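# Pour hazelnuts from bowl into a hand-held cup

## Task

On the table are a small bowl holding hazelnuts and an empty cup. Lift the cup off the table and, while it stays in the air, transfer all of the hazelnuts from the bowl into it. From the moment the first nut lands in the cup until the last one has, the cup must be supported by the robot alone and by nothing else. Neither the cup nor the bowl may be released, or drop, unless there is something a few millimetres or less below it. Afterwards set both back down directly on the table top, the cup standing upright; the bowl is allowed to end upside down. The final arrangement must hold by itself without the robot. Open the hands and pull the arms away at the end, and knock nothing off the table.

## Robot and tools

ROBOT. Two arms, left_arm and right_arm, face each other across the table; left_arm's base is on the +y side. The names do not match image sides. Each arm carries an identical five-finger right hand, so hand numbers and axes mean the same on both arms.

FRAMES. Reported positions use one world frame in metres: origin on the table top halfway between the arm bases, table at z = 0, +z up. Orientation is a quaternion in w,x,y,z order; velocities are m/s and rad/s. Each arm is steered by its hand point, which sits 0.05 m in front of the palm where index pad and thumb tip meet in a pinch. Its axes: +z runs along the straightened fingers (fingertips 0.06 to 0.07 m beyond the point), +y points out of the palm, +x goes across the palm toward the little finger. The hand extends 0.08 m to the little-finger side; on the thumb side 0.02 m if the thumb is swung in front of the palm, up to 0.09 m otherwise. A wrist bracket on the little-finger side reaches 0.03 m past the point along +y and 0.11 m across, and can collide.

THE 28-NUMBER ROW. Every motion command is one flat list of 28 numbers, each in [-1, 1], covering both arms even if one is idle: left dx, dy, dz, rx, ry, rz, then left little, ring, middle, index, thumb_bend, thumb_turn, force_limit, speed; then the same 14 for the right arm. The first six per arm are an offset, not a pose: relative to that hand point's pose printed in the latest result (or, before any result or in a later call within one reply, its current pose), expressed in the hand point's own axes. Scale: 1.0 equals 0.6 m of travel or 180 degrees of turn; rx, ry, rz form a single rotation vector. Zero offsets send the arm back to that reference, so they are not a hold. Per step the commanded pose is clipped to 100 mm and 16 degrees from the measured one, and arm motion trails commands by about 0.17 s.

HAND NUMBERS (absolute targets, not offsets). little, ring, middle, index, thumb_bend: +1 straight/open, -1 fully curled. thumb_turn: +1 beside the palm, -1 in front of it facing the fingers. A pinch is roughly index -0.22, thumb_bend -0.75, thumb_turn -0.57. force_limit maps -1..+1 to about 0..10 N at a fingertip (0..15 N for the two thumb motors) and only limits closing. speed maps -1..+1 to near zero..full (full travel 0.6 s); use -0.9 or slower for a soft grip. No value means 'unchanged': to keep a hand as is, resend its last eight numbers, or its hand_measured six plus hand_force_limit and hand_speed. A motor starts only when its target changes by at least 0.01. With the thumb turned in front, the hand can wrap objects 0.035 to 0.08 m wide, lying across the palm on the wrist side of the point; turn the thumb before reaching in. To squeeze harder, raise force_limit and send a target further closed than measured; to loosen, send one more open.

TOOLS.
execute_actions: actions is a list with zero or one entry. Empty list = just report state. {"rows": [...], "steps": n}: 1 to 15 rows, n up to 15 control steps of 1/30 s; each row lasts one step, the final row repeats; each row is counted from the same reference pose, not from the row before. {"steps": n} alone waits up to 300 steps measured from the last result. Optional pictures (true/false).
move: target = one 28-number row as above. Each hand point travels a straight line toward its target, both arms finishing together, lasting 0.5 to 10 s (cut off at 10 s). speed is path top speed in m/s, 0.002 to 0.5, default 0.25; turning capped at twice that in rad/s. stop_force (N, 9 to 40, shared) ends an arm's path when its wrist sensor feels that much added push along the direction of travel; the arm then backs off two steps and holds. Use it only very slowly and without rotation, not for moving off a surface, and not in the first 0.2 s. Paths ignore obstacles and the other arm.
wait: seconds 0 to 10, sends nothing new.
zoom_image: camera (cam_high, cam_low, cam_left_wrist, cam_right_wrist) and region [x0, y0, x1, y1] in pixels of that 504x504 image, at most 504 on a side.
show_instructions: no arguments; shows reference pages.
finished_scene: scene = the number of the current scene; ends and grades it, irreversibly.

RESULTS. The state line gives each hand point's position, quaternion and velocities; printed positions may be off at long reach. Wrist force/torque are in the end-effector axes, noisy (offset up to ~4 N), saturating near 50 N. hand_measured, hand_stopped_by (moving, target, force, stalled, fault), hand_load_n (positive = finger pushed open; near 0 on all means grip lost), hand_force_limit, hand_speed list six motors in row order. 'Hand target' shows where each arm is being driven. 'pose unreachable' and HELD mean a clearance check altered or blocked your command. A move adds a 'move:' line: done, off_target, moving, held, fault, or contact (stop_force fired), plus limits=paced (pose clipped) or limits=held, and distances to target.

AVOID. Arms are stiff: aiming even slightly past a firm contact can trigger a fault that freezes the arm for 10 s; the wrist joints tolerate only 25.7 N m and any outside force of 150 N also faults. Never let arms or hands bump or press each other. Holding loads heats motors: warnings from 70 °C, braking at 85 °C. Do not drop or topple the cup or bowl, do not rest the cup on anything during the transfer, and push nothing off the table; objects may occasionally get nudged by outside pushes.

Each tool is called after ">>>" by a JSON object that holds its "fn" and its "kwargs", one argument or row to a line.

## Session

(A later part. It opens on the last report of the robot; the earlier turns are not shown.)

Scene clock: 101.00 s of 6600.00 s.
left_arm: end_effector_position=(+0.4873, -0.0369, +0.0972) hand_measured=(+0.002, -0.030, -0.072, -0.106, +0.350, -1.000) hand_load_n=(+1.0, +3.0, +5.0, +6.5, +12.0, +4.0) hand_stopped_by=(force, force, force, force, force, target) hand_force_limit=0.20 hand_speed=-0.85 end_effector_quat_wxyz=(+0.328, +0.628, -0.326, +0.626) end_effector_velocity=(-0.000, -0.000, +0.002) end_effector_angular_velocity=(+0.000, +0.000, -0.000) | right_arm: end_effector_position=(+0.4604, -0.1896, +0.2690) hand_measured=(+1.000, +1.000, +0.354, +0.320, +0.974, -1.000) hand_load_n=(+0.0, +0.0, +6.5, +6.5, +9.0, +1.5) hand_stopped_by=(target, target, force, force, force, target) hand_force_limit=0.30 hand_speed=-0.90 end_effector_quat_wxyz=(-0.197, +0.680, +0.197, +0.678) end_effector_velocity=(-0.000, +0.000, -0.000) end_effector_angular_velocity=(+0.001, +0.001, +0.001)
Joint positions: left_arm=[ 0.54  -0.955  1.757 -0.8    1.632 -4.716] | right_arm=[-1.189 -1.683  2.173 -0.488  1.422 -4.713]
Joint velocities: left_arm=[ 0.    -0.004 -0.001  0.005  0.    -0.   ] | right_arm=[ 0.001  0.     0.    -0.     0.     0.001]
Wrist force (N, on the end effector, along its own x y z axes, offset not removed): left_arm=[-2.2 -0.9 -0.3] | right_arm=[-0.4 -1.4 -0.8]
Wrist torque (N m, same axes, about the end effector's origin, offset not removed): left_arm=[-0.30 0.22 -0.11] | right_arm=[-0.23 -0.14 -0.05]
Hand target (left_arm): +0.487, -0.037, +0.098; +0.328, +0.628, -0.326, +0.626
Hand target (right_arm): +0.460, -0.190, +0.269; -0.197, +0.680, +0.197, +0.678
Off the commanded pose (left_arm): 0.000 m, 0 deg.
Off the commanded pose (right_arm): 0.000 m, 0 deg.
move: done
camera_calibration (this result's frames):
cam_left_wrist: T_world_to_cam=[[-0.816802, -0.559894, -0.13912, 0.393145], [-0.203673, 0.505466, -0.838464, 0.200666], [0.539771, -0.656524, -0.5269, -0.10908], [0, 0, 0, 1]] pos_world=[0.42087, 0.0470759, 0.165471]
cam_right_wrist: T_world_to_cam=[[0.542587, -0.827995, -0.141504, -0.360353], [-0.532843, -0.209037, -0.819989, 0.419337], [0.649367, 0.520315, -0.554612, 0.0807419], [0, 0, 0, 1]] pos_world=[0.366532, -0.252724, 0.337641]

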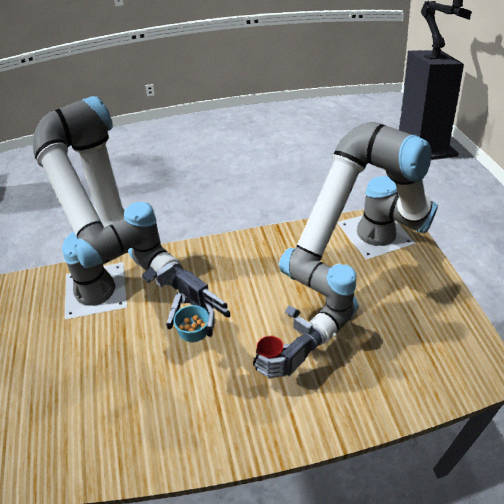

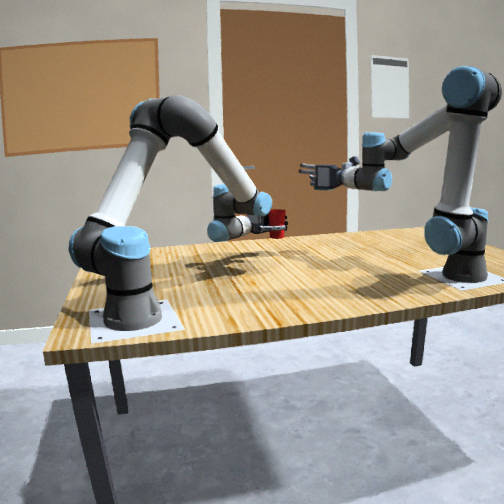

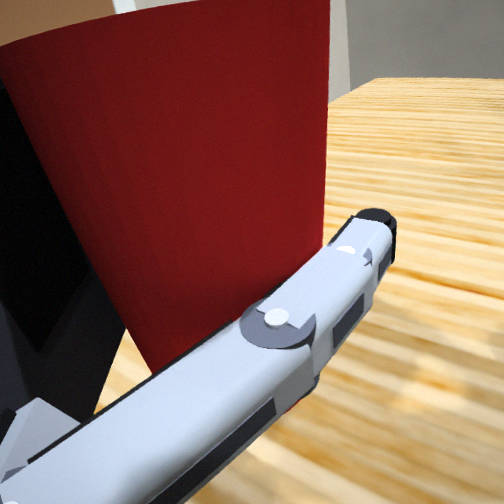

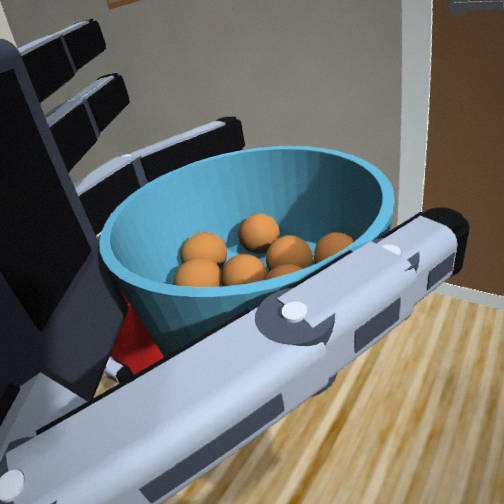

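>>> {"fn": "move", "kwargs": {
  "target": [0,0.184,-0.247,-0.194,0,0,-1,-1,-1,-1,-0.6,-1,0.2,-0.85, 0.01,-0.506,-0.032,0.32,0,0,1,1,-0.98,-0.98,-0.6,-1,0.3,-0.9],
  "speed": 0.1
}}

Scene clock: 125.57 s of 6600.00 s.
left_arm: end_effector_position=(+0.3211, +0.0185, +0.0977) hand_measured=(+0.002, -0.030, -0.072, -0.106, +0.350, -1.000) hand_load_n=(+1.0, +3.0, +5.0, +6.5, +12.0, +4.0) hand_stopped_by=(force, force, force, force, force, target) hand_force_limit=0.20 hand_speed=-0.85 end_effector_quat_wxyz=(+0.493, +0.509, -0.491, +0.507) end_effector_velocity=(+0.000, -0.000, +0.001) end_effector_angular_velocity=(-0.002, -0.001, +0.000) | right_arm: end_effector_position=(+0.2819, +0.0564, +0.2756) hand_measured=(+1.000, +1.000, +0.354, +0.320, +0.974, -1.000) hand_load_n=(+0.0, +0.0, +6.5, +6.5, +9.0, +1.5) hand_stopped_by=(target, target, force, force, force, target) hand_force_limit=0.30 hand_speed=-0.90 end_effector_quat_wxyz=(-0.500, +0.501, +0.499, +0.500) end_effector_velocity=(-0.001, +0.002, -0.000) end_effector_angular_velocity=(-0.000, +0.000, +0.008)
Joint positions: left_arm=[ 0.598 -1.049  1.931 -0.882  2.267 -4.716] | right_arm=[-0.989 -1.524  2.003 -0.479  0.618 -4.711]
Joint velocities: left_arm=[-0.    -0.002  0.    -0.    -0.    -0.001] | right_arm=[ 0.003  0.005 -0.005  0.001 -0.006 -0.   ]
Wrist force (N, on the end effector, along its own x y z axes, offset not removed): left_arm=[-1.6 0.0 -0.4] | right_arm=[2.0 1.9 -2.2]
Wrist torque (N m, same axes, about the end effector's origin, offset not removed): left_arm=[-0.15 0.09 -0.05] | right_arm=[0.46 -0.36 0.34]
Hand target (left_arm): +0.321, +0.018, +0.098; +0.493, +0.509, -0.491, +0.507
Hand target (right_arm): +0.282, +0.057, +0.276; +0.500, -0.501, -0.499, -0.500
Off the commanded pose (left_arm): 0.010 m, 2 deg.
Off the commanded pose (right_arm): 0.001 m, 0 deg.
After step 90, 16.10 s passed at rest.
move: held (left_arm); limits=held; held on 16 of 164 steps (left_arm), including the last (left_arm)
pose unreachable (left arm): on one or more control steps of this call this arm could not follow its commanded pose, so it was not sent that pose on those steps. On the call's last step it was still not sent that pose. It may still have moved: this result reports where it is.
cause: the commanded pose would bring two parts of the arm too close to each other (joints 4 (wrist 1) to 6 (wrist 3) lie between them).
camera_calibration (this result's frames):
cam_left_wrist: T_world_to_cam=[[-0.990053, -0.0232087, -0.138769, 0.334154], [0.105097, 0.533748, -0.839087, 0.0395918], [0.0935417, -0.845325, -0.526, 0.163936], [0, 0, 0, 1]] pos_world=[0.311334, 0.125203, 0.165821]
cam_right_wrist: T_world_to_cam=[[0.989676, 0.013795, -0.142654, -0.232156], [-0.110556, -0.559917, -0.82114, 0.282142], [-0.0912021, 0.828434, -0.552612, 0.263179], [0, 0, 0, 1]] pos_world=[0.284955, -0.056848, 0.343996]

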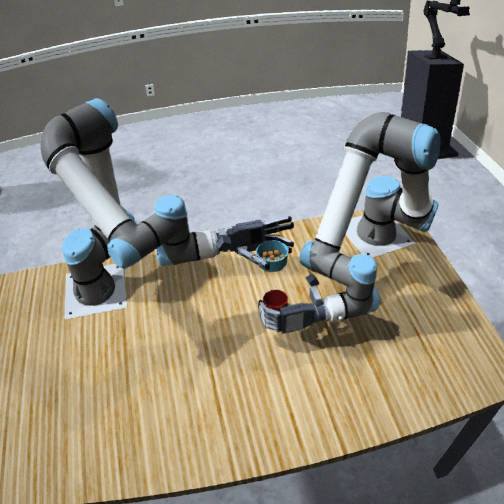

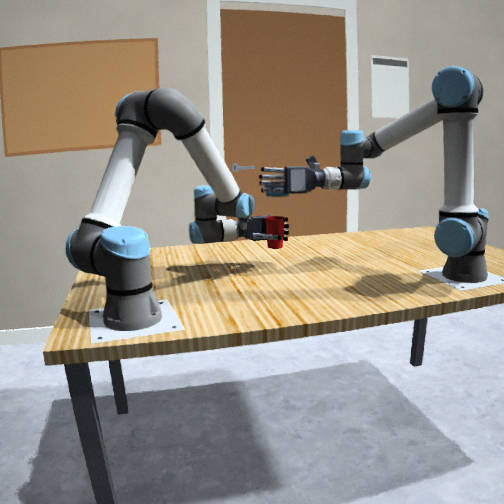

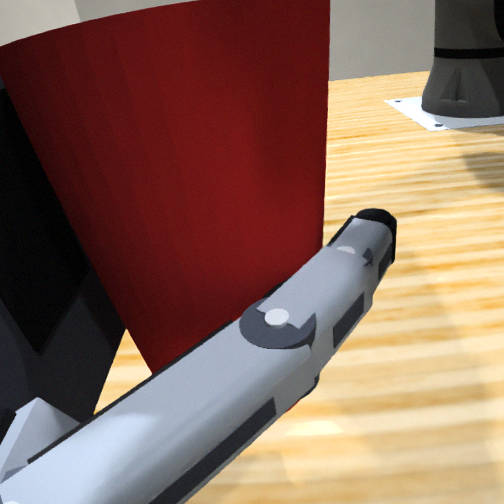

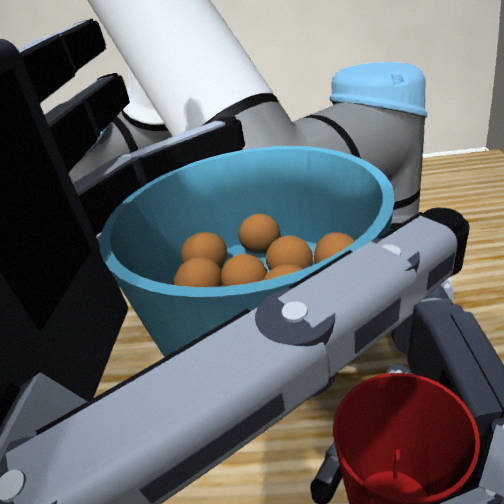

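>>> {"fn": "move", "kwargs": {
  "target": [0,0,0,0,0,0,-1,-1,-1,-1,-0.6,-1,0.2,-0.85, -0.056,0.018,0,0,0,0.3,1,1,-0.98,-0.98,-0.6,-1,0.3,-0.9],
  "speed": 0.12
}}

>>> {"fn": "move", "kwargs": {
  "target": [0,0,0,0,0,0,-1,-1,-1,-1,-0.6,-1,0.2,-0.85, 0.001,0.02,0,0,0,0.1,1,1,-0.98,-0.98,-0.6,-1,0.3,-0.9],
  "speed": 0.05
}}

>>> {"fn": "zoom_image", "kwargs": {
  "camera": "cam_low",
  "region": [200, 140, 360, 260]
}}

>>> {"fn": "zoom_image", "kwargs": {
  "camera": "cam_high",
  "region": [200, 200, 380, 340]
}}

Scene clock: 143.20 s of 6600.00 s.
left_arm: end_effector_position=(+0.3211, +0.0185, +0.0977) hand_measured=(+0.002, -0.030, -0.072, -0.106, +0.350, -1.000) hand_load_n=(+1.0, +3.0, +5.0, +6.5, +12.0, +4.0) hand_stopped_by=(force, force, force, force, force, target) hand_force_limit=0.20 hand_speed=-0.85 end_effector_quat_wxyz=(+0.493, +0.509, -0.491, +0.507) end_effector_velocity=(+0.001, +0.001, -0.000) end_effector_angular_velocity=(+0.000, -0.000, +0.002) | right_arm: end_effector_position=(+0.2926, +0.0565, +0.2421) hand_measured=(+1.000, +1.000, +0.354, +0.320, +0.974, -1.000) hand_load_n=(+0.0, +0.0, +6.5, +6.5, +9.0, +1.0) hand_stopped_by=(target, target, force, force, force, target) hand_force_limit=0.30 hand_speed=-0.90 end_effector_quat_wxyz=(-0.672, +0.673, +0.218, +0.219) end_effector_velocity=(+0.000, -0.000, -0.000) end_effector_angular_velocity=(+0.002, +0.017, -0.000)
Joint positions: left_arm=[ 0.598 -1.049  1.931 -0.882  2.267 -4.716] | right_arm=[-1.074 -1.438  1.9   -0.462  0.533 -3.771]
Joint velocities: left_arm=[ 0.002  0.     0.    -0.    -0.     0.001] | right_arm=[-0.002  0.001 -0.    -0.005 -0.002  0.02 ]
Wrist force (N, on the end effector, along its own x y z axes, offset not removed): left_arm=[-1.9 -0.4 0.1] | right_arm=[2.1 0.7 -0.3]
Wrist torque (N m, same axes, about the end effector's origin, offset not removed): left_arm=[-0.24 0.18 -0.07] | right_arm=[0.06 -0.41 0.16]
Hand target (left_arm): +0.321, +0.018, +0.098; +0.493, +0.509, -0.491, +0.507
Hand target (right_arm): +0.293, +0.056, +0.242; +0.672, -0.673, -0.217, -0.219
Off the commanded pose (left_arm): 0.000 m, 0 deg.
Off the commanded pose (right_arm): 0.000 m, 0 deg.
After step 90, 10.30 s passed at rest.
move: done
camera_calibration (this result's frames):
cam_left_wrist: T_world_to_cam=[[-0.990053, -0.023209, -0.138765, 0.334153], [0.105093, 0.533752, -0.839086, 0.0395919], [0.0935404, -0.845323, -0.526003, 0.163937], [0, 0, 0, 1]] pos_world=[0.311334, 0.125203, 0.165821]
cam_right_wrist: T_world_to_cam=[[0.468085, 0.0148009, -0.883559, 0.0844363], [-0.729126, -0.558441, -0.395625, 0.333808], [-0.499271, 0.829413, -0.250606, 0.291813], [0, 0, 0, 1]] pos_world=[0.349558, -0.0568708, 0.279798]

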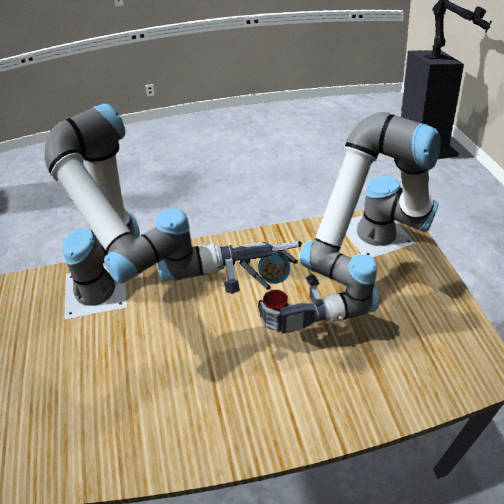

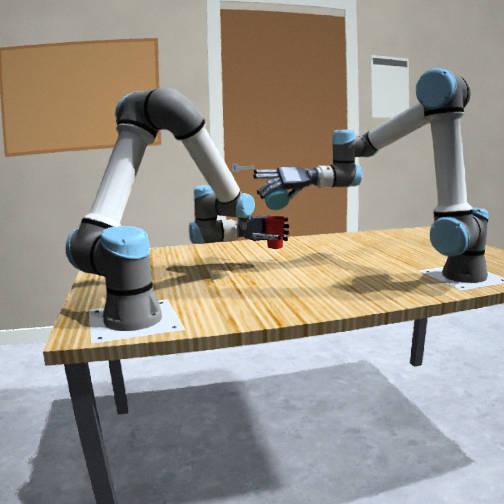

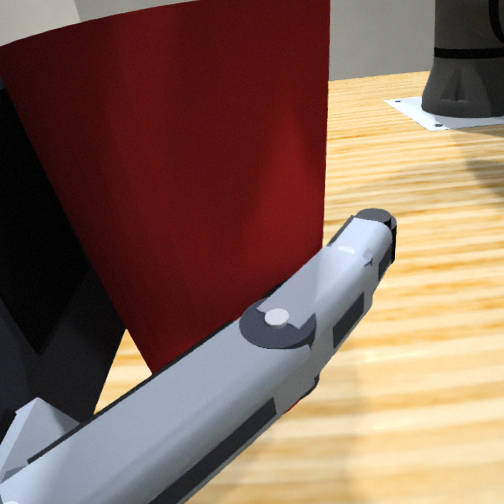

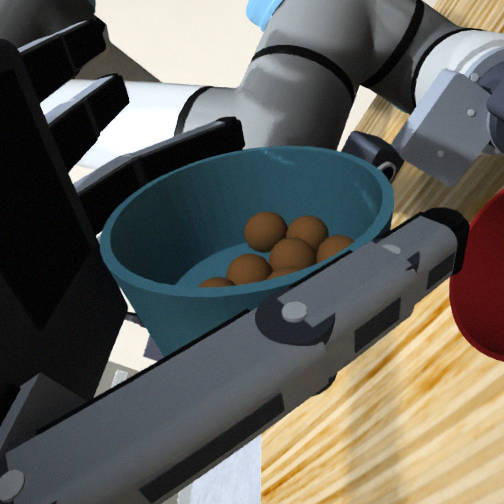

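Scene clock: 146.63 s of 6600.00 s.
left_arm: end_effector_position=(+0.3211, +0.0185, +0.0977) hand_measured=(+0.002, -0.030, -0.072, -0.106, +0.350, -1.000) hand_load_n=(+1.0, +3.0, +5.0, +6.5, +12.0, +4.0) hand_stopped_by=(force, force, force, force, force, target) hand_force_limit=0.20 hand_speed=-0.85 end_effector_quat_wxyz=(+0.493, +0.509, -0.491, +0.507) end_effector_velocity=(+0.001, -0.000, -0.000) end_effector_angular_velocity=(+0.000, +0.001, +0.002) | right_arm: end_effector_position=(+0.3001, +0.0565, +0.2328) hand_measured=(+1.000, +1.000, +0.354, +0.320, +0.974, -1.000) hand_load_n=(+0.0, +0.0, +6.5, +6.5, +9.0, +1.0) hand_stopped_by=(target, target, force, force, force, target) hand_force_limit=0.30 hand_speed=-0.90 end_effector_quat_wxyz=(-0.698, +0.699, +0.111, +0.112) end_effector_velocity=(+0.000, -0.000, -0.001) end_effector_angular_velocity=(+0.000, +0.014, +0.000)
Joint positions: left_arm=[ 0.598 -1.049  1.931 -0.882  2.267 -4.716] | right_arm=[-1.108 -1.382  1.861 -0.478  0.5   -3.459]
Joint velocities: left_arm=[ 0.     0.    -0.    -0.    -0.002 -0.001] | right_arm=[-0.002  0.003 -0.001 -0.003 -0.002  0.014]
Wrist force (N, on the end effector, along its own x y z axes, offset not removed): left_arm=[-2.6 -1.0 0.0] | right_arm=[1.6 -0.5 -0.6]
Wrist torque (N m, same axes, about the end effector's origin, offset not removed): left_arm=[-0.29 0.24 -0.19] | right_arm=[-0.28 -0.30 0.05]
Hand target (left_arm): +0.321, +0.018, +0.098; +0.493, +0.509, -0.491, +0.507
Hand target (right_arm): +0.300, +0.057, +0.233; +0.698, -0.699, -0.110, -0.112
Off the commanded pose (left_arm): 0.000 m, 0 deg.
Off the commanded pose (right_arm): 0.000 m, 0 deg.
move: done
camera_calibration (this result's frames):
cam_left_wrist: T_world_to_cam=[[-0.990053, -0.0232091, -0.138767, 0.334153], [0.105095, 0.53375, -0.839086, 0.0395918], [0.0935411, -0.845324, -0.526002, 0.163937], [0, 0, 0, 1]] pos_world=[0.311334, 0.125203, 0.165821]
cam_right_wrist: T_world_to_cam=[[0.173709, 0.0154174, -0.984676, 0.1846], [-0.815569, -0.558171, -0.152616, 0.304984], [-0.551971, 0.829583, -0.0843857, 0.270298], [0, 0, 0, 1]] pos_world=[0.365865, -0.0568469, 0.251126]

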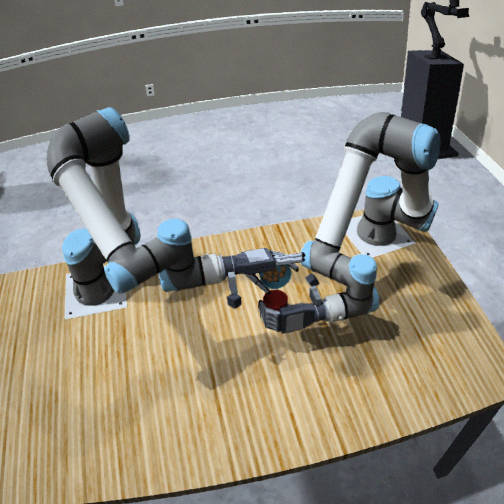

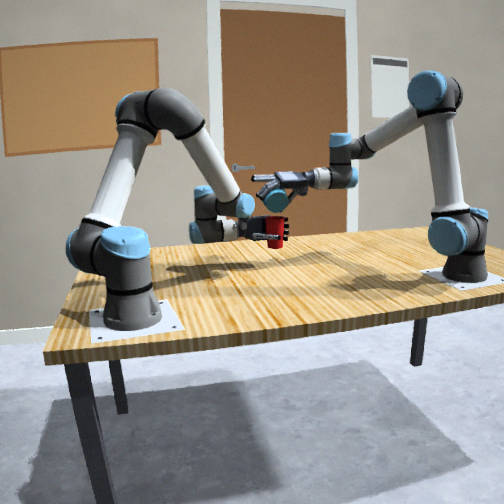

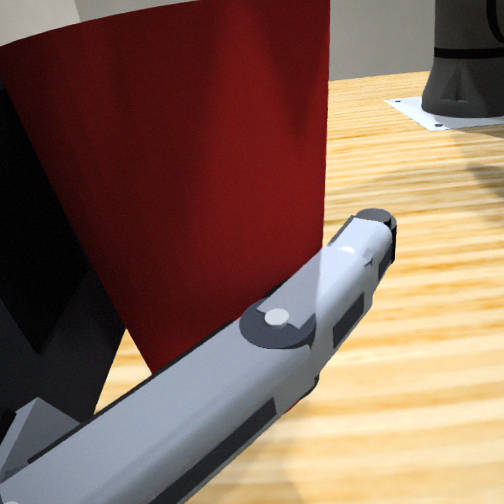

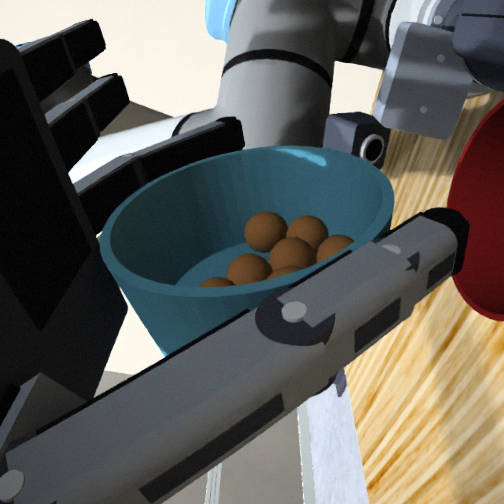

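Region (200, 140, 360, 260) of cam_low's 504x504 image, scaled by 3.150, with more detail than that image has; it fills the top 378 rows of this view, and the rest is white.

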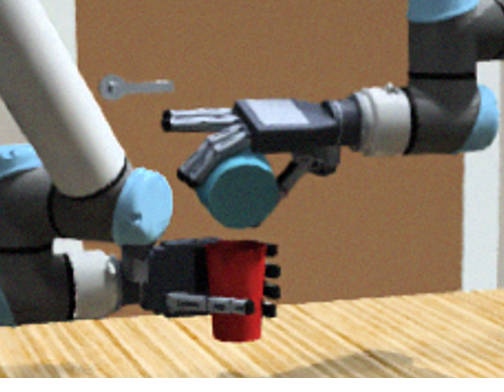

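Region (200, 200, 380, 340) of cam_high's 504x504 image, scaled by 2.800, with more detail than that image has.

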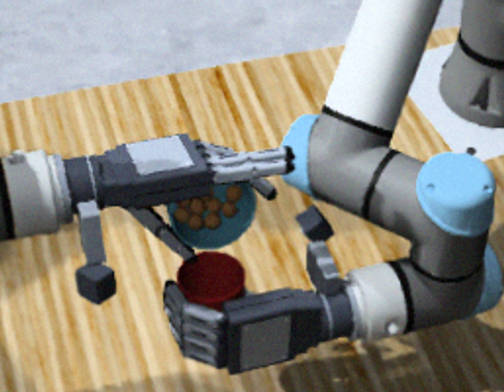

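>>> {"fn": "move", "kwargs": {
  "target": [0,0,0,0,0,0,-1,-1,-1,-1,-0.6,-1,0.2,-0.85, 0.003,0.011,0,0,0,0.09,1,1,-0.98,-0.98,-0.6,-1,0.3,-0.9],
  "speed": 0.02
}}

>>> {"fn": "move", "kwargs": {
  "target": [0,0,0,0,0,0,-1,-1,-1,-1,-0.6,-1,0.2,-0.85, 0.012,0,0,0,0,0.11,1,1,-0.98,-0.98,-0.6,-1,0.3,-0.9],
  "speed": 0.025
}}

Scene clock: 166.60 s of 6600.00 s.
left_arm: end_effector_position=(+0.3211, +0.0185, +0.0977) hand_measured=(+0.002, -0.030, -0.072, -0.106, +0.350, -1.000) hand_load_n=(+1.0, +3.0, +5.0, +6.5, +12.0, +4.0) hand_stopped_by=(force, force, force, force, force, target) hand_force_limit=0.20 hand_speed=-0.85 end_effector_quat_wxyz=(+0.493, +0.509, -0.491, +0.507) end_effector_velocity=(-0.000, -0.000, +0.000) end_effector_angular_velocity=(-0.001, -0.001, -0.001) | right_arm: end_effector_position=(+0.3039, +0.0566, +0.2272) hand_measured=(+1.000, +1.000, +0.354, +0.320, +0.974, -1.000) hand_load_n=(+0.0, +0.0, +6.5, +6.0, +9.0, +1.0) hand_stopped_by=(target, target, force, force, force, target) hand_force_limit=0.30 hand_speed=-0.90 end_effector_quat_wxyz=(+0.707, -0.707, -0.011, -0.013) end_effector_velocity=(-0.001, +0.000, +0.000) end_effector_angular_velocity=(+0.001, +0.009, +0.002)
Joint positions: left_arm=[ 0.598 -1.049  1.931 -0.882  2.267 -4.716] | right_arm=[-1.131 -1.335  1.833 -0.498  0.476 -3.177]
Joint velocities: left_arm=[-0. -0.  0. -0.  0.  0.] | right_arm=[-0.     0.001 -0.001 -0.002 -0.002  0.01 ]
Wrist force (N, on the end effector, along its own x y z axes, offset not removed): left_arm=[-2.7 -0.7 0.5] | right_arm=[0.8 1.2 -0.3]
Wrist torque (N m, same axes, about the end effector's origin, offset not removed): left_arm=[-0.33 0.24 -0.15] | right_arm=[0.07 -0.14 0.06]
Hand target (left_arm): +0.321, +0.018, +0.098; +0.493, +0.509, -0.491, +0.507
Hand target (right_arm): +0.304, +0.057, +0.227; +0.707, -0.707, -0.011, -0.013
Off the commanded pose (left_arm): 0.000 m, 0 deg.
Off the commanded pose (right_arm): 0.000 m, 0 deg.
After step 90, 9.70 s passed at rest.
move: done
camera_calibration (this result's frames):
cam_left_wrist: T_world_to_cam=[[-0.990053, -0.023209, -0.138767, 0.334153], [0.105095, 0.53375, -0.839086, 0.0395917], [0.0935411, -0.845324, -0.526002, 0.163936], [0, 0, 0, 1]] pos_world=[0.311334, 0.125203, 0.165821]
cam_right_wrist: T_world_to_cam=[[-0.106768, 0.0160749, -0.994154, 0.265724], [-0.82596, -0.55807, 0.0796809, 0.257579], [-0.553526, 0.829638, 0.0728612, 0.236597], [0, 0, 0, 1]] pos_world=[0.372083, -0.0568138, 0.226407]

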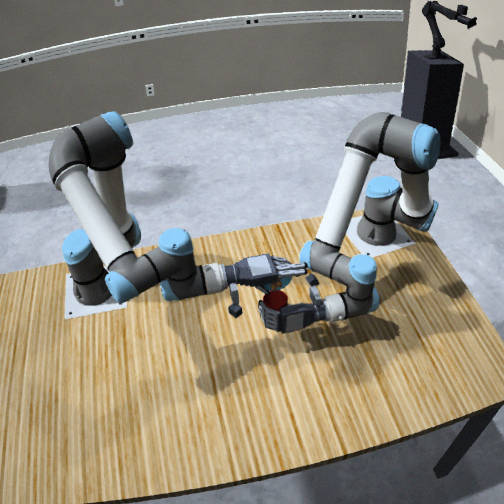

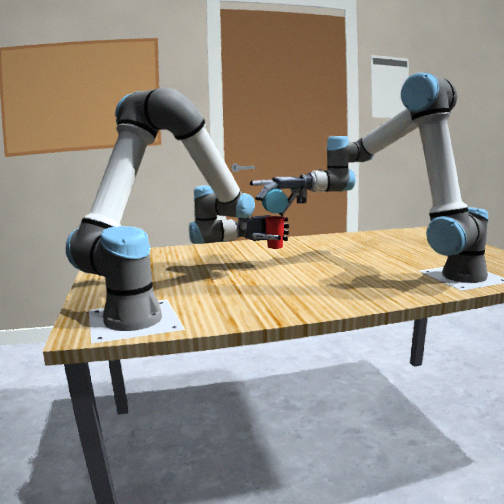

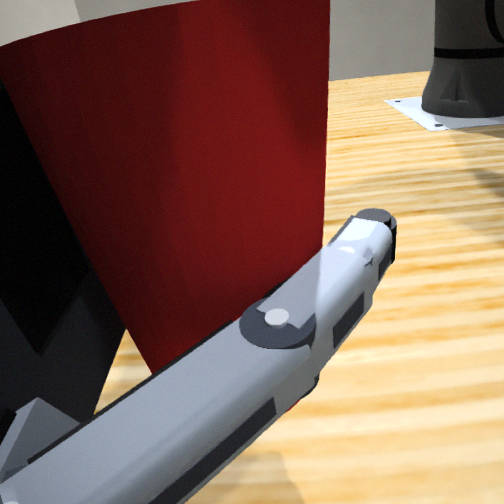

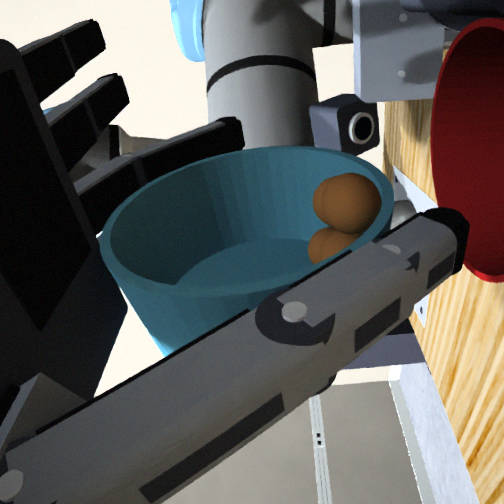

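Scene clock: 173.73 s of 6600.00 s.
left_arm: end_effector_position=(+0.3211, +0.0185, +0.0977) hand_measured=(+0.002, -0.030, -0.072, -0.106, +0.350, -1.000) hand_load_n=(+1.0, +3.0, +5.0, +6.5, +12.0, +4.0) hand_stopped_by=(force, force, force, force, force, target) hand_force_limit=0.20 hand_speed=-0.85 end_effector_quat_wxyz=(+0.493, +0.509, -0.491, +0.507) end_effector_velocity=(-0.000, -0.000, +0.001) end_effector_angular_velocity=(-0.001, -0.001, -0.000) | right_arm: end_effector_position=(+0.3110, +0.0566, +0.2275) hand_measured=(+1.000, +1.000, +0.354, +0.320, +0.974, -1.000) hand_load_n=(+0.0, +0.0, +6.5, +6.0, +9.0, +0.5) hand_stopped_by=(target, target, force, force, force, target) hand_force_limit=0.30 hand_speed=-0.90 end_effector_quat_wxyz=(+0.699, -0.699, +0.110, +0.108) end_effector_velocity=(+0.000, -0.000, -0.000) end_effector_angular_velocity=(+0.000, +0.012, -0.000)
Joint positions: left_arm=[ 0.598 -1.049  1.931 -0.882  2.267 -4.716] | right_arm=[-1.157 -1.277  1.794 -0.517  0.451 -2.833]
Joint velocities: left_arm=[-0.001 -0.002 -0.    -0.    -0.    -0.   ] | right_arm=[-0.001  0.002 -0.001 -0.002 -0.001  0.012]
Wrist force (N, on the end effector, along its own x y z axes, offset not removed): left_arm=[-3.0 -1.4 0.3] | right_arm=[2.0 1.7 -1.5]
Wrist torque (N m, same axes, about the end effector's origin, offset not removed): left_arm=[-0.40 0.27 -0.22] | right_arm=[0.31 -0.38 0.22]
Hand target (left_arm): +0.321, +0.018, +0.098; +0.493, +0.509, -0.491, +0.507
Hand target (right_arm): +0.311, +0.057, +0.227; +0.699, -0.699, +0.110, +0.109
Off the commanded pose (left_arm): 0.000 m, 0 deg.
Off the commanded pose (right_arm): 0.000 m, 0 deg.
move: done
camera_calibration (this result's frames):
cam_left_wrist: T_world_to_cam=[[-0.990053, -0.023209, -0.138766, 0.334153], [0.105094, 0.53375, -0.839086, 0.0395917], [0.093541, -0.845324, -0.526002, 0.163937], [0, 0, 0, 1]] pos_world=[0.311334, 0.125203, 0.165821]
cam_right_wrist: T_world_to_cam=[[-0.435928, 0.0168704, -0.899823, 0.347654], [-0.750784, -0.558149, 0.35326, 0.177894], [-0.496275, 0.829569, 0.255979, 0.181047], [0, 0, 0, 1]] pos_world=[0.374962, -0.0567645, 0.20364]

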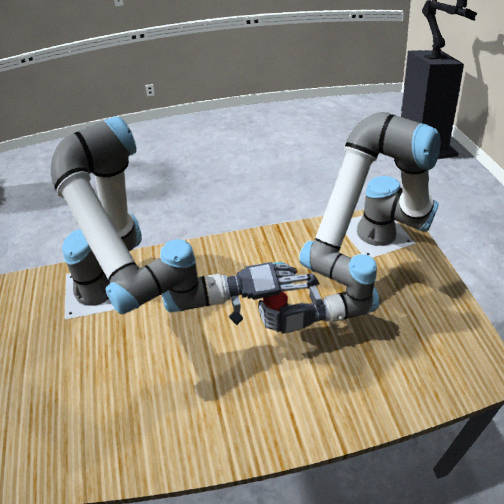

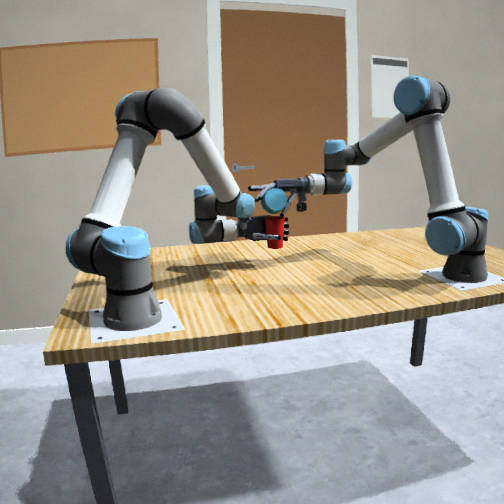

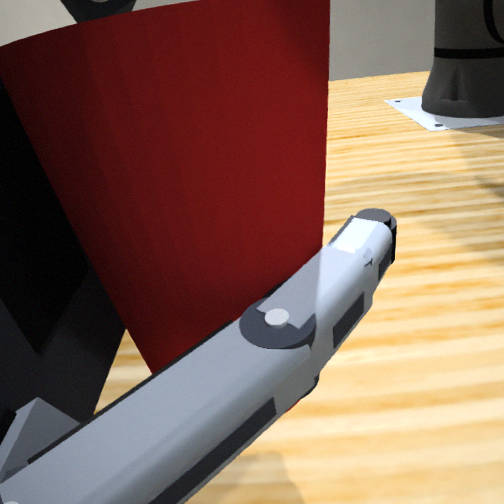

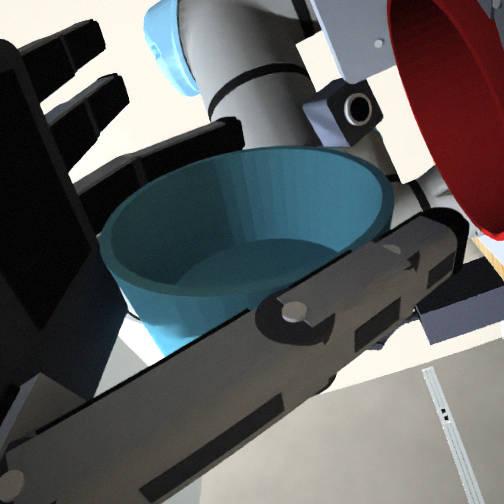

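>>> {"fn": "move", "kwargs": {
  "target": [0,0,0,0,0,0,-1,-1,-1,-1,-0.6,-1,0.2,-0.85, -0.055,-0.062,0,0,0,-0.599,1,1,-0.98,-0.98,-0.6,-1,0.3,-0.9],
  "speed": 0.3
}}

>>> {"fn": "move", "kwargs": {
  "target": [0,-0.275,0.055,0.184,0,0,-1,-1,-1,-1,-0.6,-1,0.2,-0.85, 0,0.29,-0.445,-0.32,0,0,1,1,-0.98,-0.98,-0.6,-1,0.3,-0.9],
  "speed": 0.12
}}

>>> {"fn": "zoom_image", "kwargs": {
  "camera": "cam_high",
  "region": [100, 200, 400, 440]
}}

Scene clock: 189.97 s of 6600.00 s.
left_arm: end_effector_position=(+0.3211, +0.0185, +0.0977) hand_measured=(+0.002, -0.030, -0.072, -0.106, +0.350, -1.000) hand_load_n=(+1.0, +3.0, +5.0, +6.5, +12.0, +4.0) hand_stopped_by=(force, force, force, force, force, target) hand_force_limit=0.20 hand_speed=-0.85 end_effector_quat_wxyz=(+0.493, +0.509, -0.491, +0.507) end_effector_velocity=(-0.000, +0.000, -0.000) end_effector_angular_velocity=(+0.000, +0.000, -0.001) | right_arm: end_effector_position=(+0.2909, +0.0563, +0.2728) hand_measured=(+1.000, +1.000, +0.354, +0.320, +0.974, -1.000) hand_load_n=(+0.0, +0.0, +6.5, +6.5, +9.0, +1.5) hand_stopped_by=(target, target, force, force, force, target) hand_force_limit=0.30 hand_speed=-0.90 end_effector_quat_wxyz=(-0.499, +0.501, +0.499, +0.501) end_effector_velocity=(+0.000, -0.000, -0.000) end_effector_angular_velocity=(-0.004, -0.015, -0.001)
Joint positions: left_arm=[ 0.598 -1.049  1.931 -0.882  2.267 -4.716] | right_arm=[-1.003 -1.508  1.995 -0.486  0.604 -4.712]
Joint velocities: left_arm=[-0.     0.     0.    -0.     0.001 -0.   ] | right_arm=[ 0.001  0.001  0.     0.005  0.001 -0.02 ]
Wrist force (N, on the end effector, along its own x y z axes, offset not removed): left_arm=[-3.2 -0.3 0.0] | right_arm=[0.1 -1.2 -0.3]
Wrist torque (N m, same axes, about the end effector's origin, offset not removed): left_arm=[-0.22 0.32 -0.15] | right_arm=[-0.13 -0.12 -0.03]
Hand target (left_arm): +0.321, +0.018, +0.098; +0.493, +0.509, -0.491, +0.507
Hand target (right_arm): +0.291, +0.056, +0.273; +0.499, -0.500, -0.500, -0.501
Off the commanded pose (left_arm): 0.000 m, 0 deg.
Off the commanded pose (right_arm): 0.000 m, 0 deg.
After step 90, 9.53 s passed at rest.
move: done
camera_calibration (this result's frames):
cam_left_wrist: T_world_to_cam=[[-0.990053, -0.0232092, -0.138766, 0.334153], [0.105094, 0.53375, -0.839086, 0.0395917], [0.0935411, -0.845323, -0.526002, 0.163937], [0, 0, 0, 1]] pos_world=[0.311334, 0.125203, 0.165821]
cam_right_wrist: T_world_to_cam=[[0.989854, 0.0138352, -0.141412, -0.241837], [-0.109505, -0.559903, -0.82129, 0.280581], [-0.0905398, 0.828443, -0.552707, 0.262317], [0, 0, 0, 1]] pos_world=[0.293859, -0.0568709, 0.341224]

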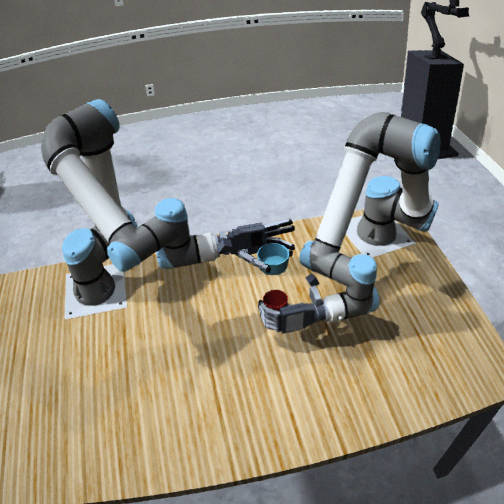

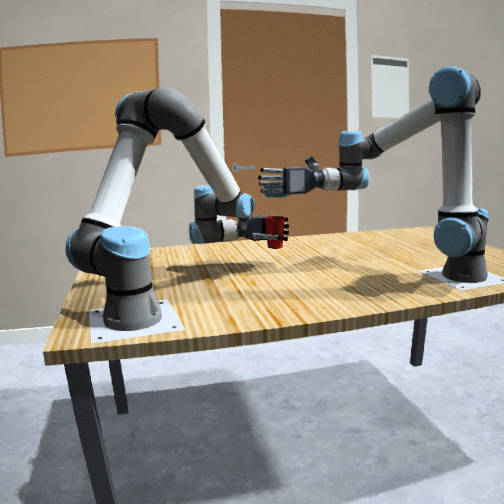

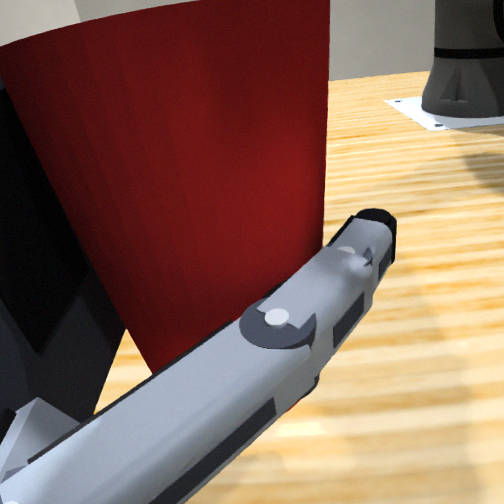

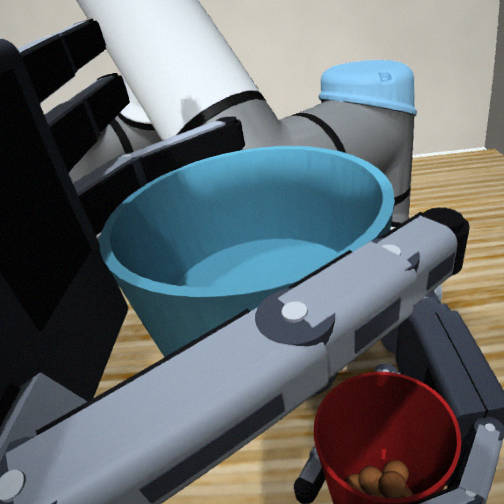

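Scene clock: 194.67 s of 6600.00 s.
left_arm: end_effector_position=(+0.4869, -0.0093, +0.0973) hand_measured=(+0.002, -0.030, -0.072, -0.106, +0.350, -1.000) hand_load_n=(+1.0, +3.0, +5.0, +6.5, +12.0, +4.0) hand_stopped_by=(force, force, force, force, force, target) hand_force_limit=0.20 hand_speed=-0.85 end_effector_quat_wxyz=(+0.328, +0.628, -0.326, +0.626) end_effector_velocity=(+0.001, -0.000, +0.000) end_effector_angular_velocity=(+0.000, -0.001, +0.004) | right_arm: end_effector_position=(+0.4642, -0.2107, +0.2723) hand_measured=(+1.000, +1.000, +0.354, +0.320, +0.974, -1.000) hand_load_n=(+0.0, +0.0, +6.5, +6.5, +9.0, +1.5) hand_stopped_by=(target, target, force, force, force, target) hand_force_limit=0.30 hand_speed=-0.90 end_effector_quat_wxyz=(-0.197, +0.680, +0.197, +0.679) end_effector_velocity=(+0.001, -0.002, +0.000) end_effector_angular_velocity=(-0.000, -0.001, -0.006)
Joint positions: left_arm=[ 0.574 -0.984  1.81  -0.825  1.666 -4.715] | right_arm=[-1.261 -1.723  2.198 -0.474  1.35  -4.713]
Joint velocities: left_arm=[-0.001  0.001 -0.002  0.001 -0.005  0.001] | right_arm=[-0.001  0.    -0.001 -0.     0.005 -0.   ]
Wrist force (N, on the end effector, along its own x y z axes, offset not removed): left_arm=[-1.7 -0.7 -0.6] | right_arm=[0.5 0.9 -1.3]
Wrist torque (N m, same axes, about the end effector's origin, offset not removed): left_arm=[-0.24 0.04 -0.11] | right_arm=[0.29 -0.20 0.18]
Hand target (left_arm): +0.487, -0.009, +0.097; +0.328, +0.628, -0.326, +0.626
Hand target (right_arm): +0.464, -0.211, +0.272; -0.196, +0.680, +0.197, +0.679
Off the commanded pose (left_arm): 0.000 m, 0 deg.
Off the commanded pose (right_arm): 0.001 m, 0 deg.
move: done
camera_calibration (this result's frames):
cam_left_wrist: T_world_to_cam=[[-0.816836, -0.559819, -0.139215, 0.408321], [-0.203585, 0.505553, -0.838433, 0.186621], [0.539751, -0.65652, -0.526925, -0.0907445], [0, 0, 0, 1]] pos_world=[0.420504, 0.0746634, 0.165498]
cam_right_wrist: T_world_to_cam=[[0.542686, -0.828016, -0.141004, -0.379654], [-0.531929, -0.208884, -0.820621, 0.419508], [0.650034, 0.520343, -0.553804, 0.0906007], [0, 0, 0, 1]] pos_world=[0.370287, -0.273874, 0.340899]

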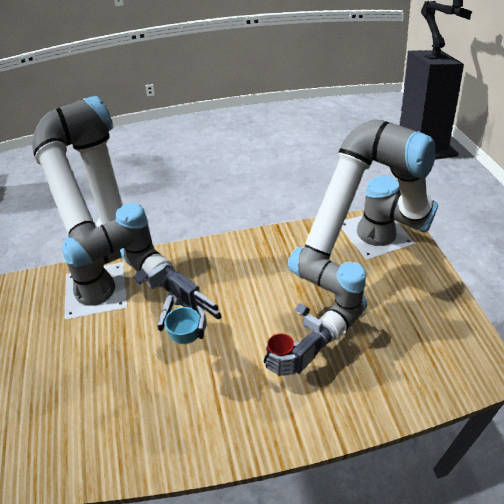

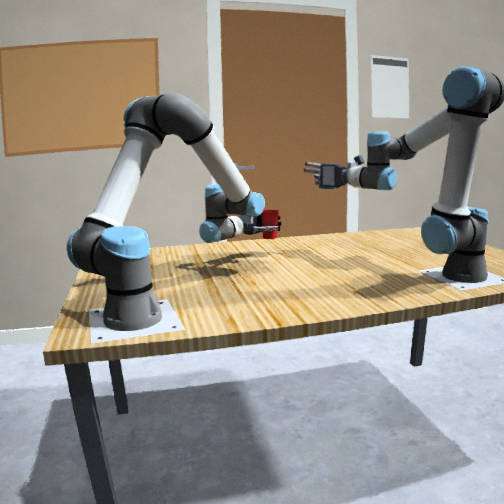

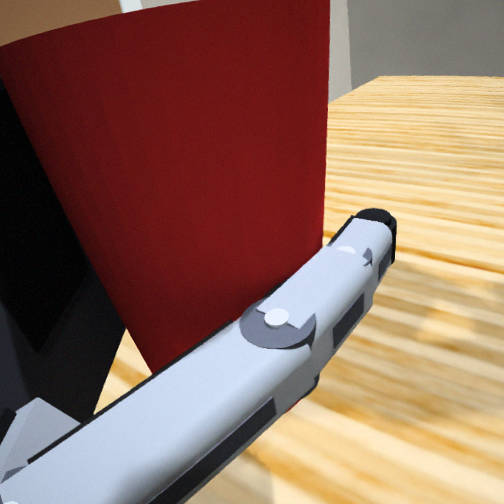

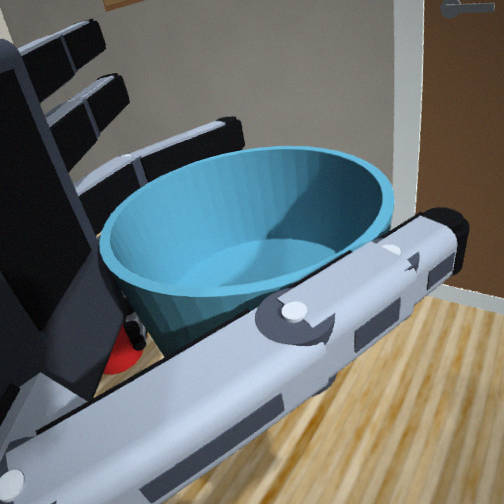

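Region (100, 200, 400, 440) of cam_high's 504x504 image, scaled by 1.680, with more detail than that image has; it fills the top 403 rows of this view, and the rest is white.

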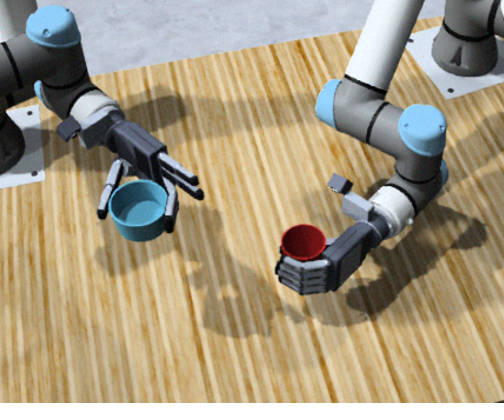

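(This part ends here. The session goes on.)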